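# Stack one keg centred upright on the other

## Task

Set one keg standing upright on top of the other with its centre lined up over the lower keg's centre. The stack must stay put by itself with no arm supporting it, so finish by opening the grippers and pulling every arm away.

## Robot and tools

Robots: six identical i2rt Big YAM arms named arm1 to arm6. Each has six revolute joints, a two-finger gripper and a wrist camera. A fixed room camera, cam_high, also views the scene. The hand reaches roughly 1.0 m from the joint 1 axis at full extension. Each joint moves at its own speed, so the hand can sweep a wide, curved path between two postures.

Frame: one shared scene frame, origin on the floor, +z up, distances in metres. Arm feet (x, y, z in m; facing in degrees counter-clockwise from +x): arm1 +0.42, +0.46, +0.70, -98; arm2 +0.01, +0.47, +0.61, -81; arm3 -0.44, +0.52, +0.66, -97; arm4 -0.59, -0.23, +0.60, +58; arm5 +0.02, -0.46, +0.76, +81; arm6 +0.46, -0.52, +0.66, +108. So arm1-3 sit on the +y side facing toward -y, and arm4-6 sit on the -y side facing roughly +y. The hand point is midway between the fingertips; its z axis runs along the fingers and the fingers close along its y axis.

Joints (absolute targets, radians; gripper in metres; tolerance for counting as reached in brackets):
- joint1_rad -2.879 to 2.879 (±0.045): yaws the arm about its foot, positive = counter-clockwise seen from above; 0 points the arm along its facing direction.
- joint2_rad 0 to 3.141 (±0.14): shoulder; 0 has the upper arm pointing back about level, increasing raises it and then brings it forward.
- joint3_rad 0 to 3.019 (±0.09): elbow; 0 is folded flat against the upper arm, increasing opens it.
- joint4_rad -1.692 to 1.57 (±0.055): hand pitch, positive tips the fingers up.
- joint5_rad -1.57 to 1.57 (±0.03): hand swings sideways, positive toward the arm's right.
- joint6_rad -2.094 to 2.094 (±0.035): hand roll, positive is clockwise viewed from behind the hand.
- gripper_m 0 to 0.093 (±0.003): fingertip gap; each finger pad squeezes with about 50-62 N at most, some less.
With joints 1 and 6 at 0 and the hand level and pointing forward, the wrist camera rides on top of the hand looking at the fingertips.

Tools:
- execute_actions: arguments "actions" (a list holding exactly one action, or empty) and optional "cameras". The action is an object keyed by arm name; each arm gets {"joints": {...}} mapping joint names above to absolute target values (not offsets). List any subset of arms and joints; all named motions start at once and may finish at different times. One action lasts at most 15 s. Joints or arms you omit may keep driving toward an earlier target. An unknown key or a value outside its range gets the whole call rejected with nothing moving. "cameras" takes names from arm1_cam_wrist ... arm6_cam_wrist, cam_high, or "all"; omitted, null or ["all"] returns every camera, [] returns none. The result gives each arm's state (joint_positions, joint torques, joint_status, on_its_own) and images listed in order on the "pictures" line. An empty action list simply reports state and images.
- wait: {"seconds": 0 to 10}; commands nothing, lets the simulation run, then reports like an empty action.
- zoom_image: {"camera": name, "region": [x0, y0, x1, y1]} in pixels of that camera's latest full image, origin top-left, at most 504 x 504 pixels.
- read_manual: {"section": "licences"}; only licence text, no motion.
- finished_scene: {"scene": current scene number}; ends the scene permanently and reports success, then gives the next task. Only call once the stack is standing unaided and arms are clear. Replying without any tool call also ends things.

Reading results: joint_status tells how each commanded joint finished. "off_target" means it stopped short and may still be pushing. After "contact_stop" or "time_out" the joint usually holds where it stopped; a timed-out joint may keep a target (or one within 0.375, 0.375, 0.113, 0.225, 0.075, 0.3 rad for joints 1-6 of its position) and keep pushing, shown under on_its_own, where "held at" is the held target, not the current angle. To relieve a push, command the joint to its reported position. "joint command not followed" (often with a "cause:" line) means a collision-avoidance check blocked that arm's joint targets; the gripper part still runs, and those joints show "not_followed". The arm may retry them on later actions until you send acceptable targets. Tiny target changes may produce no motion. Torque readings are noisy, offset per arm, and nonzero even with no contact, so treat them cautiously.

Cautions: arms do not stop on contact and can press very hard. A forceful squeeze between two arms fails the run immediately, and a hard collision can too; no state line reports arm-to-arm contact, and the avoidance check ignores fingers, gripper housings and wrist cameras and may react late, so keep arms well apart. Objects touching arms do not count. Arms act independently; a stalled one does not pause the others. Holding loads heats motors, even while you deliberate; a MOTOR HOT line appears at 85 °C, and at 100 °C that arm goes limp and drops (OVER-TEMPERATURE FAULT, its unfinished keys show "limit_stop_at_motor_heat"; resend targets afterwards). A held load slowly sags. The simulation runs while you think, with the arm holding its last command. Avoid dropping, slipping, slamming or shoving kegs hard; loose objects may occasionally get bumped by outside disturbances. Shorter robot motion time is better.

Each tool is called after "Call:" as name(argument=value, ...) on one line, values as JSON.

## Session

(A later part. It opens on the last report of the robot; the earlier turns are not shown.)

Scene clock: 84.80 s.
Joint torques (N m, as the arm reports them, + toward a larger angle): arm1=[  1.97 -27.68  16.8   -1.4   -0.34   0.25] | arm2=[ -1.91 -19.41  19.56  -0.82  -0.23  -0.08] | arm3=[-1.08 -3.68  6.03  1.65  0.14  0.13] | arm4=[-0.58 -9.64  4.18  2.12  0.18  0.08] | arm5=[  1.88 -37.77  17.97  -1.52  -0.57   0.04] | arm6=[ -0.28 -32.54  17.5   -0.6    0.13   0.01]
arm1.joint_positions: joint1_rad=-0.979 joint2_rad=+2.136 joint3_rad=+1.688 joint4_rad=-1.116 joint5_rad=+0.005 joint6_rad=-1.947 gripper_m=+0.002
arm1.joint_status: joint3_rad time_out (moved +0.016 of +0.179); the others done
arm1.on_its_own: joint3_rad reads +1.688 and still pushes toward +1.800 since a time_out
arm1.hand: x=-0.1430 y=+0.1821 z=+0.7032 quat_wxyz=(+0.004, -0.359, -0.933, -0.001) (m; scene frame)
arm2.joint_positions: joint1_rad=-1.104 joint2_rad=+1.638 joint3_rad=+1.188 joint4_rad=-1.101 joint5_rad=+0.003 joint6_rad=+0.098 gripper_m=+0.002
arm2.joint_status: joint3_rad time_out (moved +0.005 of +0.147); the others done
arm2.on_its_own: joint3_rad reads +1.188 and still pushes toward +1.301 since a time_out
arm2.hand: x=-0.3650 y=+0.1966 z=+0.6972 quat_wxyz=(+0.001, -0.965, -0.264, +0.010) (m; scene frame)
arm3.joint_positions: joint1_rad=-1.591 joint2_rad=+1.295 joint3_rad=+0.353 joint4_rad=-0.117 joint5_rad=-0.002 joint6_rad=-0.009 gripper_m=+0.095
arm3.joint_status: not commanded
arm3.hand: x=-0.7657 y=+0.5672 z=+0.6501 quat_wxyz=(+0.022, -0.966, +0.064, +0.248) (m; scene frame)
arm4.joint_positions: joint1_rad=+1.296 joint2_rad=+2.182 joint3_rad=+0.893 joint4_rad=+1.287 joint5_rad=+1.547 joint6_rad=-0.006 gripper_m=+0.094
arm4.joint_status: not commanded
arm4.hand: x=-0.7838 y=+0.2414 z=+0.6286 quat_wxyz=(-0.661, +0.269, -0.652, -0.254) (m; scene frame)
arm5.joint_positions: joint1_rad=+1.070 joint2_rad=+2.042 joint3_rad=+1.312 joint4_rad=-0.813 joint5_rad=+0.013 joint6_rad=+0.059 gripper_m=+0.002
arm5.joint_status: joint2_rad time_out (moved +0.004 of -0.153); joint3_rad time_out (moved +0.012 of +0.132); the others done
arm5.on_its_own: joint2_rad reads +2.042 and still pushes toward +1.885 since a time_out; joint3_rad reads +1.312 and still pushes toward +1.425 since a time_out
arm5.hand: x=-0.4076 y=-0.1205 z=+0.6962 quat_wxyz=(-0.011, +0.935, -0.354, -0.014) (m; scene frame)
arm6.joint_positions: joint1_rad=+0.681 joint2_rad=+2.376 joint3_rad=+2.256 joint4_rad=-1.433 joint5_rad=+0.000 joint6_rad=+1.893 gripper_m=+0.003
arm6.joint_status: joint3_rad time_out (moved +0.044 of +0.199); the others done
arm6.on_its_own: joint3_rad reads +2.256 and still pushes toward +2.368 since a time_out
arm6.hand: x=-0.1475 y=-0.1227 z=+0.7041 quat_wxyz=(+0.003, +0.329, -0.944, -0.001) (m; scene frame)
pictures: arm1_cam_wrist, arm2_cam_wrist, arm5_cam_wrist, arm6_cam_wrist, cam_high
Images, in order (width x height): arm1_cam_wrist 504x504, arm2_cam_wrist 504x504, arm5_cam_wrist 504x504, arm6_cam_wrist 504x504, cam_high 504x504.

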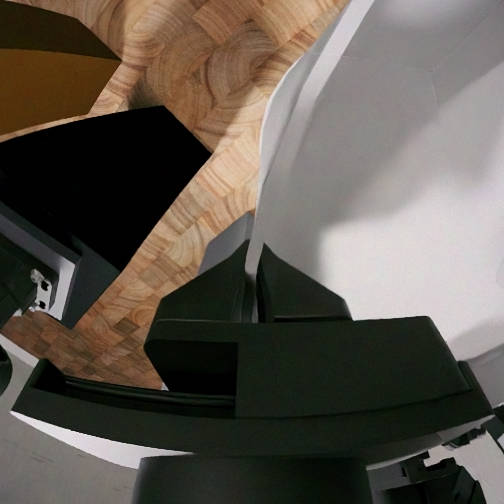

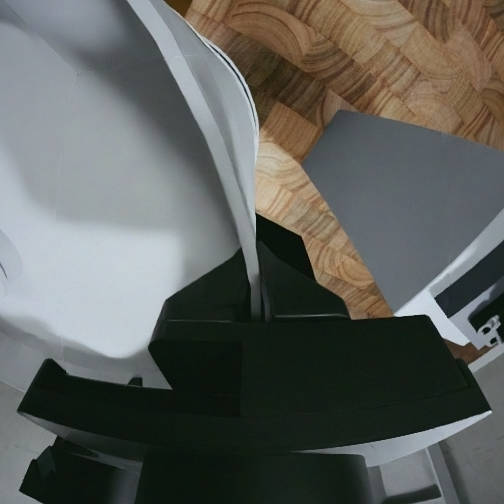

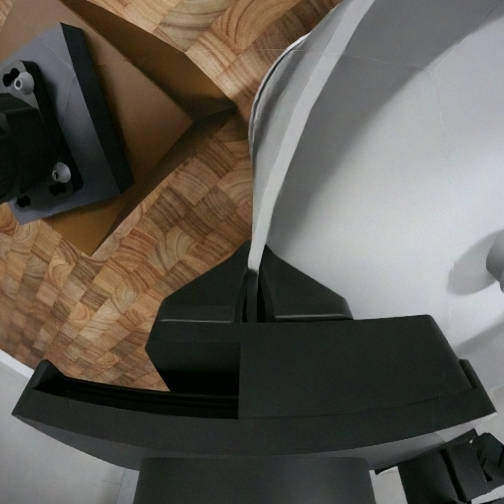

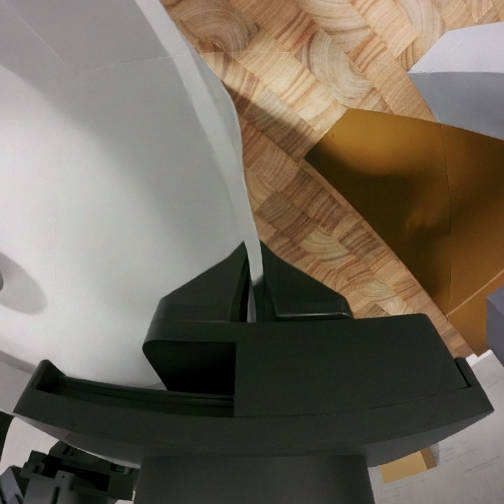

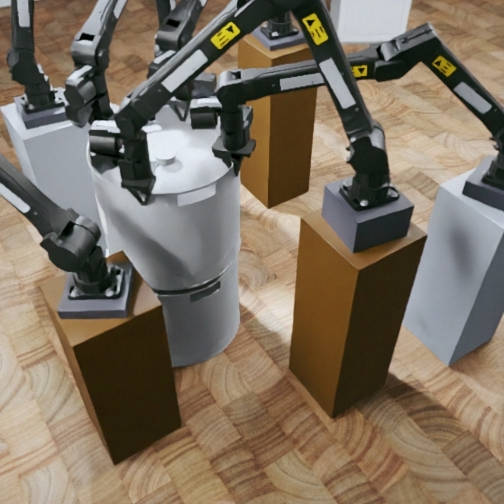

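Call:
execute_actions(actions=[{"arm1":{"joints":{"joint2_rad":2.09,"joint3_rad":1.82,"joint4_rad":-1.08}},"arm2":{"joints":{"joint2_rad":1.6,"joint4_rad":-1.06}},"arm5":{"joints":{"joint2_rad":1.94,"joint4_rad":-0.78}},"arm6":{"joints":{"joint2_rad":2.365,"joint3_rad":2.4,"joint4_rad":-1.4}}}], cameras=["arm1_cam_wrist","arm2_cam_wrist","arm5_cam_wrist","arm6_cam_wrist","cam_high"])

Scene clock: 87.87 s.
Joint torques (N m, as the arm reports them, + toward a larger angle): arm1=[  2.43 -26.52  16.77  -0.24  -0.18   0.32] | arm2=[ -0.95 -19.11  19.24   0.45   0.22   0.09] | arm3=[-1.09 -3.66  6.02  1.66  0.14  0.13] | arm4=[-0.68 -9.5   4.15  2.15  0.18  0.08] | arm5=[  1.64 -37.68  17.75  -0.18  -0.66   0.03] | arm6=[  0.11 -30.86  17.29   0.38  -0.29   0.05]
arm1.joint_positions: joint1_rad=-0.987 joint2_rad=+2.172 joint3_rad=+1.695 joint4_rad=-1.080 joint5_rad=+0.001 joint6_rad=-1.955 gripper_m=+0.002
arm1.joint_status: joint3_rad time_out (moved +0.007 of +0.132); the others done
arm1.on_its_own: joint3_rad reads +1.695 and still pushes toward +1.807 since a time_out
arm1.hand: x=-0.1509 y=+0.1830 z=+0.6838 quat_wxyz=(+0.005, -0.359, -0.933, +0.003) (m; scene frame)
arm2.joint_positions: joint1_rad=-1.116 joint2_rad=+1.689 joint3_rad=+1.188 joint4_rad=-1.059 joint5_rad=-0.007 joint6_rad=+0.082 gripper_m=+0.002
arm2.joint_status: all done
arm2.on_its_own: joint3_rad reads +1.188 and still pushes toward +1.301 since a time_out
arm2.hand: x=-0.3734 y=+0.1953 z=+0.6748 quat_wxyz=(-0.002, -0.964, -0.265, +0.004) (m; scene frame)
arm3.joint_positions: joint1_rad=-1.591 joint2_rad=+1.295 joint3_rad=+0.353 joint4_rad=-0.117 joint5_rad=-0.002 joint6_rad=-0.009 gripper_m=+0.095
arm3.joint_status: not commanded
arm3.hand: x=-0.7657 y=+0.5672 z=+0.6501 quat_wxyz=(+0.022, -0.966, +0.064, +0.248) (m; scene frame)
arm4.joint_positions: joint1_rad=+1.296 joint2_rad=+2.182 joint3_rad=+0.893 joint4_rad=+1.287 joint5_rad=+1.547 joint6_rad=-0.006 gripper_m=+0.094
arm4.joint_status: not commanded
arm4.hand: x=-0.7838 y=+0.2414 z=+0.6286 quat_wxyz=(-0.661, +0.269, -0.652, -0.254) (m; scene frame)
arm5.joint_positions: joint1_rad=+1.079 joint2_rad=+2.083 joint3_rad=+1.314 joint4_rad=-0.765 joint5_rad=+0.015 joint6_rad=+0.060 gripper_m=+0.002
arm5.joint_status: joint2_rad off_target (ended at +2.083, target +1.940); the others done
arm5.on_its_own: joint2_rad reads +2.083 and still pushes toward +1.940 since a time_out; joint3_rad reads +1.314 and still pushes toward +1.425 since a time_out
arm5.hand: x=-0.4139 y=-0.1212 z=+0.6756 quat_wxyz=(-0.014, +0.936, -0.351, -0.018) (m; scene frame)
arm6.joint_positions: joint1_rad=+0.687 joint2_rad=+2.410 joint3_rad=+2.271 joint4_rad=-1.416 joint5_rad=+0.009 joint6_rad=+1.895 gripper_m=+0.003
arm6.joint_status: joint3_rad time_out (moved +0.015 of +0.144); the others done
arm6.on_its_own: joint3_rad reads +2.271 and still pushes toward +2.384 since a time_out
arm6.hand: x=-0.1537 y=-0.1219 z=+0.6861 quat_wxyz=(-0.001, +0.331, -0.944, -0.003) (m; scene frame)
pictures: arm1_cam_wrist, arm2_cam_wrist, arm5_cam_wrist, arm6_cam_wrist, cam_high
Images, in order (width x height): arm1_cam_wrist 504x504, arm2_cam_wrist 504x504, arm5_cam_wrist 504x504, arm6_cam_wrist 504x504, cam_high 504x504.

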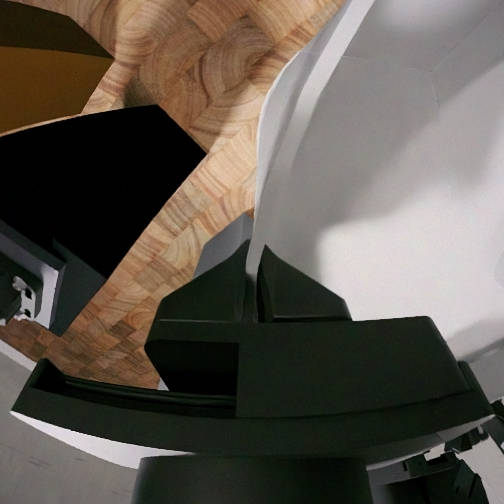

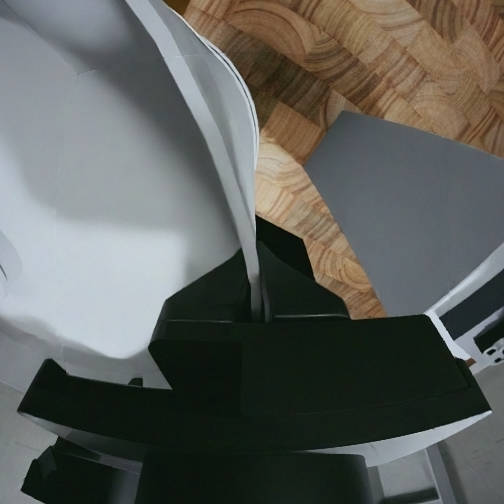

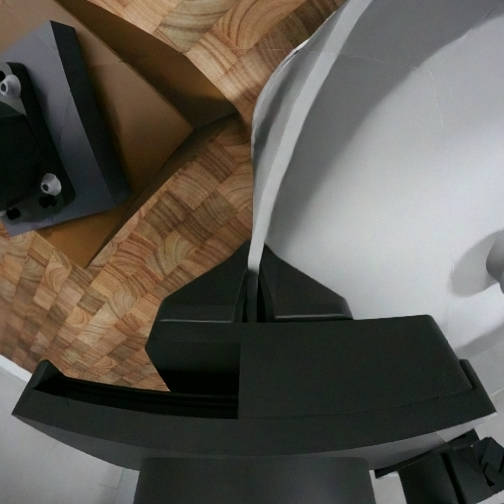

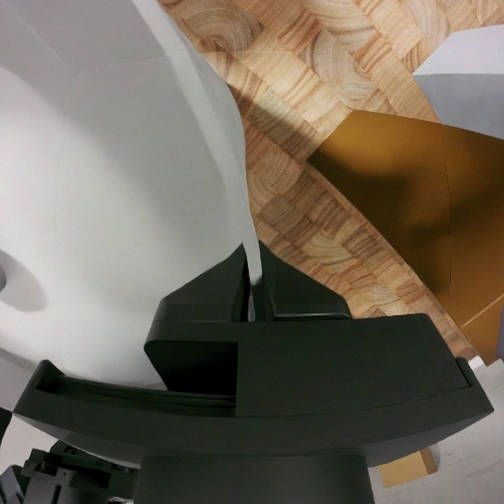

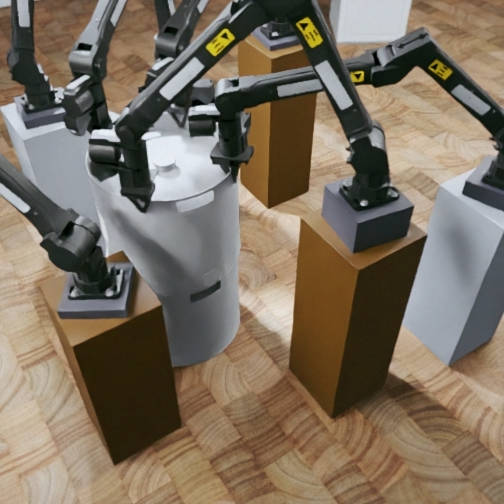

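Unload, release, raise.

Call:
execute_actions(actions=[{"arm1":{"joints":{"joint1_rad":-0.98,"joint2_rad":2.18,"joint3_rad":1.7}},"arm2":{"joints":{"joint2_rad":1.69,"joint3_rad":1.205}},"arm5":{"joints":{"joint2_rad":2.07,"joint3_rad":1.33}},"arm6":{"joints":{"joint2_rad":2.42,"joint3_rad":2.275}}}], cameras=[])

Call:
execute_actions(actions=[{"arm1":{"joints":{"gripper_m":0.08}},"arm2":{"joints":{"gripper_m":0.08}},"arm5":{"joints":{"gripper_m":0.08}},"arm6":{"joints":{"gripper_m":0.08}}}], cameras=[])

Call:
execute_actions(actions=[{"arm1":{"joints":{"joint2_rad":1.95}},"arm2":{"joints":{"joint2_rad":1.4}},"arm5":{"joints":{"joint2_rad":1.8,"joint4_rad":-0.85}},"arm6":{"joints":{"joint2_rad":2.2}}}], cameras=["arm1_cam_wrist","arm2_cam_wrist","arm5_cam_wrist","arm6_cam_wrist","cam_high"])

Scene clock: 90.03 s.
Joint torques (N m, as the arm reports them, + toward a larger angle): arm1=[  1.21 -20.08   8.56  -0.21  -0.19   0.3 ] | arm2=[ -0.92 -12.78  11.28   0.48   0.22   0.08] | arm3=[-1.03 -3.63  6.03  1.66  0.14  0.13] | arm4=[-0.83 -9.66  4.16  2.13  0.17  0.08] | arm5=[  1.64 -25.63   9.    -0.15  -0.7    0.07] | arm6=[  0.29 -26.23   8.58   0.3   -0.31   0.06]
arm1.joint_positions: joint1_rad=-0.987 joint2_rad=+2.175 joint3_rad=+1.692 joint4_rad=-1.080 joint5_rad=+0.001 joint6_rad=-1.955 gripper_m=+0.002
arm1.joint_status: all done
arm1.hand: x=-0.1495 y=+0.1840 z=+0.6808 quat_wxyz=(+0.003, -0.359, -0.933, +0.001) (m; scene frame)
arm2.joint_positions: joint1_rad=-1.116 joint2_rad=+1.693 joint3_rad=+1.185 joint4_rad=-1.060 joint5_rad=-0.007 joint6_rad=+0.082 gripper_m=+0.002
arm2.joint_status: all done
arm2.hand: x=-0.3722 y=+0.1962 z=+0.6720 quat_wxyz=(-0.001, -0.964, -0.265, +0.001) (m; scene frame)
arm3.joint_positions: joint1_rad=-1.591 joint2_rad=+1.295 joint3_rad=+0.353 joint4_rad=-0.117 joint5_rad=-0.002 joint6_rad=-0.009 gripper_m=+0.095
arm3.joint_status: not commanded
arm3.hand: x=-0.7657 y=+0.5672 z=+0.6501 quat_wxyz=(+0.022, -0.966, +0.064, +0.248) (m; scene frame)
arm4.joint_positions: joint1_rad=+1.296 joint2_rad=+2.182 joint3_rad=+0.893 joint4_rad=+1.287 joint5_rad=+1.547 joint6_rad=-0.006 gripper_m=+0.094
arm4.joint_status: not commanded
arm4.hand: x=-0.7838 y=+0.2414 z=+0.6286 quat_wxyz=(-0.661, +0.269, -0.652, -0.254) (m; scene frame)
arm5.joint_positions: joint1_rad=+1.079 joint2_rad=+2.089 joint3_rad=+1.314 joint4_rad=-0.767 joint5_rad=+0.015 joint6_rad=+0.060 gripper_m=+0.002
arm5.joint_status: all done
arm5.hand: x=-0.4123 y=-0.1224 z=+0.6722 quat_wxyz=(-0.013, +0.936, -0.351, -0.013) (m; scene frame)
arm6.joint_positions: joint1_rad=+0.687 joint2_rad=+2.413 joint3_rad=+2.269 joint4_rad=-1.416 joint5_rad=+0.009 joint6_rad=+1.895 gripper_m=+0.003
arm6.joint_status: all done
arm6.hand: x=-0.1528 y=-0.1224 z=+0.6831 quat_wxyz=(-0.002, +0.331, -0.944, -0.001) (m; scene frame)
pictures: none
No camera images: the call's "cameras" was empty. Leave "cameras" out to get every camera's image.

Scene clock: 90.70 s.
Joint torques (N m, as the arm reports them, + toward a larger angle): arm1=[  1.4  -20.02   8.56  -0.22  -0.19   0.22] | arm2=[ -0.92 -12.79  11.24   0.45   0.01   0.09] | arm3=[-1.   -3.68  6.02  1.65  0.13  0.13] | arm4=[-0.65 -9.72  4.16  2.09  0.16  0.08] | arm5=[  1.86 -25.04   9.39  -0.04  -0.17   0.  ] | arm6=[  1.07 -28.02   8.39  -0.1    0.03   0.04]
arm1.joint_positions: joint1_rad=-0.987 joint2_rad=+2.175 joint3_rad=+1.692 joint4_rad=-1.080 joint5_rad=+0.001 joint6_rad=-1.947 gripper_m=+0.080
arm1.joint_status: all done
arm1.hand: x=-0.1495 y=+0.1838 z=+0.6810 quat_wxyz=(+0.003, -0.363, -0.932, +0.001) (m; scene frame)
arm2.joint_positions: joint1_rad=-1.116 joint2_rad=+1.692 joint3_rad=+1.186 joint4_rad=-1.060 joint5_rad=-0.002 joint6_rad=+0.082 gripper_m=+0.080
arm2.joint_status: all done
arm2.hand: x=-0.3729 y=+0.1967 z=+0.6726 quat_wxyz=(+0.001, -0.964, -0.265, +0.002) (m; scene frame)
arm3.joint_positions: joint1_rad=-1.591 joint2_rad=+1.295 joint3_rad=+0.353 joint4_rad=-0.117 joint5_rad=-0.002 joint6_rad=-0.009 gripper_m=+0.095
arm3.joint_status: not commanded
arm3.hand: x=-0.7657 y=+0.5672 z=+0.6501 quat_wxyz=(+0.022, -0.966, +0.064, +0.248) (m; scene frame)
arm4.joint_positions: joint1_rad=+1.296 joint2_rad=+2.182 joint3_rad=+0.893 joint4_rad=+1.287 joint5_rad=+1.547 joint6_rad=-0.006 gripper_m=+0.094
arm4.joint_status: not commanded
arm4.hand: x=-0.7838 y=+0.2414 z=+0.6286 quat_wxyz=(-0.661, +0.269, -0.652, -0.254) (m; scene frame)
arm5.joint_positions: joint1_rad=+1.078 joint2_rad=+2.074 joint3_rad=+1.314 joint4_rad=-0.771 joint5_rad=+0.004 joint6_rad=+0.060 gripper_m=+0.080
arm5.joint_status: all done
arm5.hand: x=-0.4150 y=-0.1220 z=+0.6802 quat_wxyz=(-0.009, +0.936, -0.351, -0.021) (m; scene frame)
arm6.joint_positions: joint1_rad=+0.687 joint2_rad=+2.413 joint3_rad=+2.269 joint4_rad=-1.414 joint5_rad=+0.001 joint6_rad=+1.895 gripper_m=+0.080
arm6.joint_status: all done
arm6.hand: x=-0.1540 y=-0.1233 z=+0.6831 quat_wxyz=(+0.001, +0.331, -0.944, +0.001) (m; scene frame)
pictures: none
No camera images: the call's "cameras" was empty. Leave "cameras" out to get every camera's image.

Scene clock: 92.03 s.
Joint torques (N m, as the arm reports them, + toward a larger angle): arm1=[  1.35 -16.91  10.27   0.34  -0.18   0.26] | arm2=[-0.91 -7.59 13.09  1.02  0.02  0.08] | arm3=[-1.01 -3.64  6.02  1.66  0.13  0.14] | arm4=[-0.6  -9.74  4.16  2.15  0.18  0.07] | arm5=[  1.87 -20.    11.56   0.38  -0.16   0.02] | arm6=[ -1.36 -24.21   9.18   0.52   0.    -0.11]
arm1.joint_positions: joint1_rad=-0.987 joint2_rad=+1.926 joint3_rad=+1.688 joint4_rad=-1.080 joint5_rad=+0.001 joint6_rad=-1.946 gripper_m=+0.080
arm1.joint_status: all done
arm1.hand: x=-0.1649 y=+0.1760 z=+0.8342 quat_wxyz=(+0.086, -0.360, -0.925, +0.090) (m; scene frame)
arm2.joint_positions: joint1_rad=-1.116 joint2_rad=+1.373 joint3_rad=+1.186 joint4_rad=-1.060 joint5_rad=-0.002 joint6_rad=+0.082 gripper_m=+0.080
arm2.joint_status: all done
arm2.hand: x=-0.3704 y=+0.1975 z=+0.8163 quat_wxyz=(-0.054, -0.952, -0.263, +0.151) (m; scene frame)
arm3.joint_positions: joint1_rad=-1.591 joint2_rad=+1.295 joint3_rad=+0.353 joint4_rad=-0.117 joint5_rad=-0.002 joint6_rad=-0.009 gripper_m=+0.095
arm3.joint_status: not commanded
arm3.hand: x=-0.7657 y=+0.5672 z=+0.6501 quat_wxyz=(+0.022, -0.966, +0.064, +0.248) (m; scene frame)
arm4.joint_positions: joint1_rad=+1.296 joint2_rad=+2.182 joint3_rad=+0.893 joint4_rad=+1.287 joint5_rad=+1.547 joint6_rad=-0.006 gripper_m=+0.094
arm4.joint_status: not commanded
arm4.hand: x=-0.7838 y=+0.2414 z=+0.6286 quat_wxyz=(-0.661, +0.269, -0.652, -0.254) (m; scene frame)
arm5.joint_positions: joint1_rad=+1.078 joint2_rad=+1.780 joint3_rad=+1.314 joint4_rad=-0.840 joint5_rad=+0.004 joint6_rad=+0.060 gripper_m=+0.080
arm5.joint_status: all done
arm5.hand: x=-0.4318 y=-0.1092 z=+0.8373 quat_wxyz=(-0.042, +0.928, -0.349, -0.127) (m; scene frame)
arm6.joint_positions: joint1_rad=+0.687 joint2_rad=+2.183 joint3_rad=+2.268 joint4_rad=-1.414 joint5_rad=+0.001 joint6_rad=+1.895 gripper_m=+0.080
arm6.joint_status: all done
arm6.hand: x=-0.1584 y=-0.1197 z=+0.8470 quat_wxyz=(+0.072, +0.328, -0.938, -0.090) (m; scene frame)
pictures: arm1_cam_wrist, arm2_cam_wrist, arm5_cam_wrist, arm6_cam_wrist, cam_high
Images, in order (width x height): arm1_cam_wrist 504x504, arm2_cam_wrist 504x504, arm5_cam_wrist 504x504, arm6_cam_wrist 504x504, cam_high 504x504.

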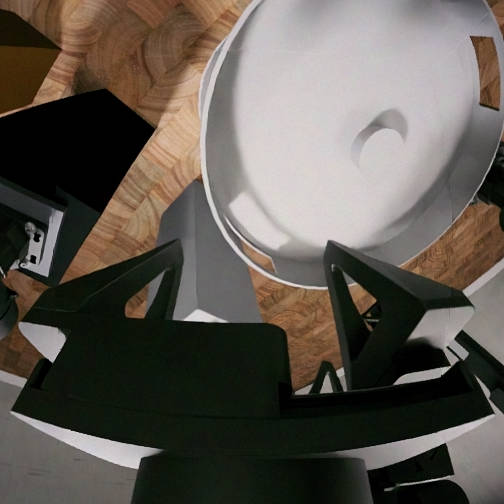

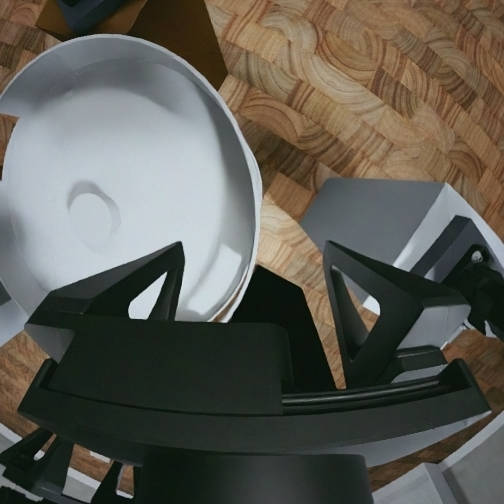

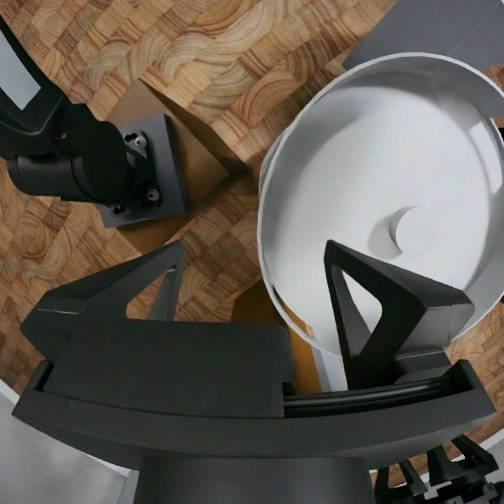

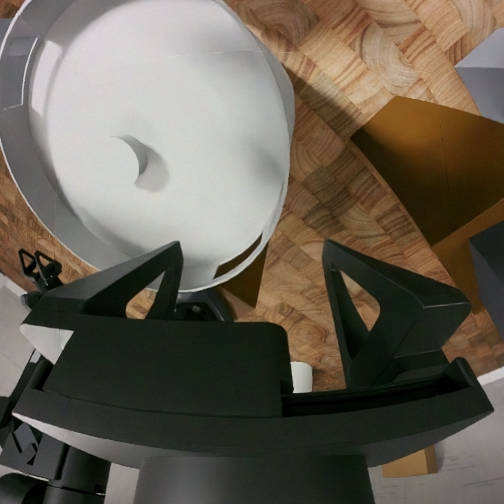

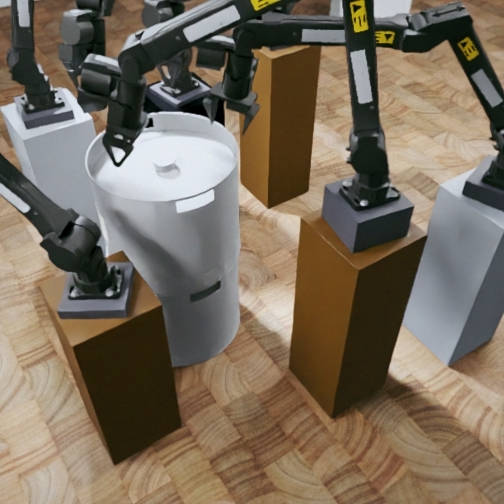

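Call:
finished_scene(scene=1)

The scene is finished: the task was done.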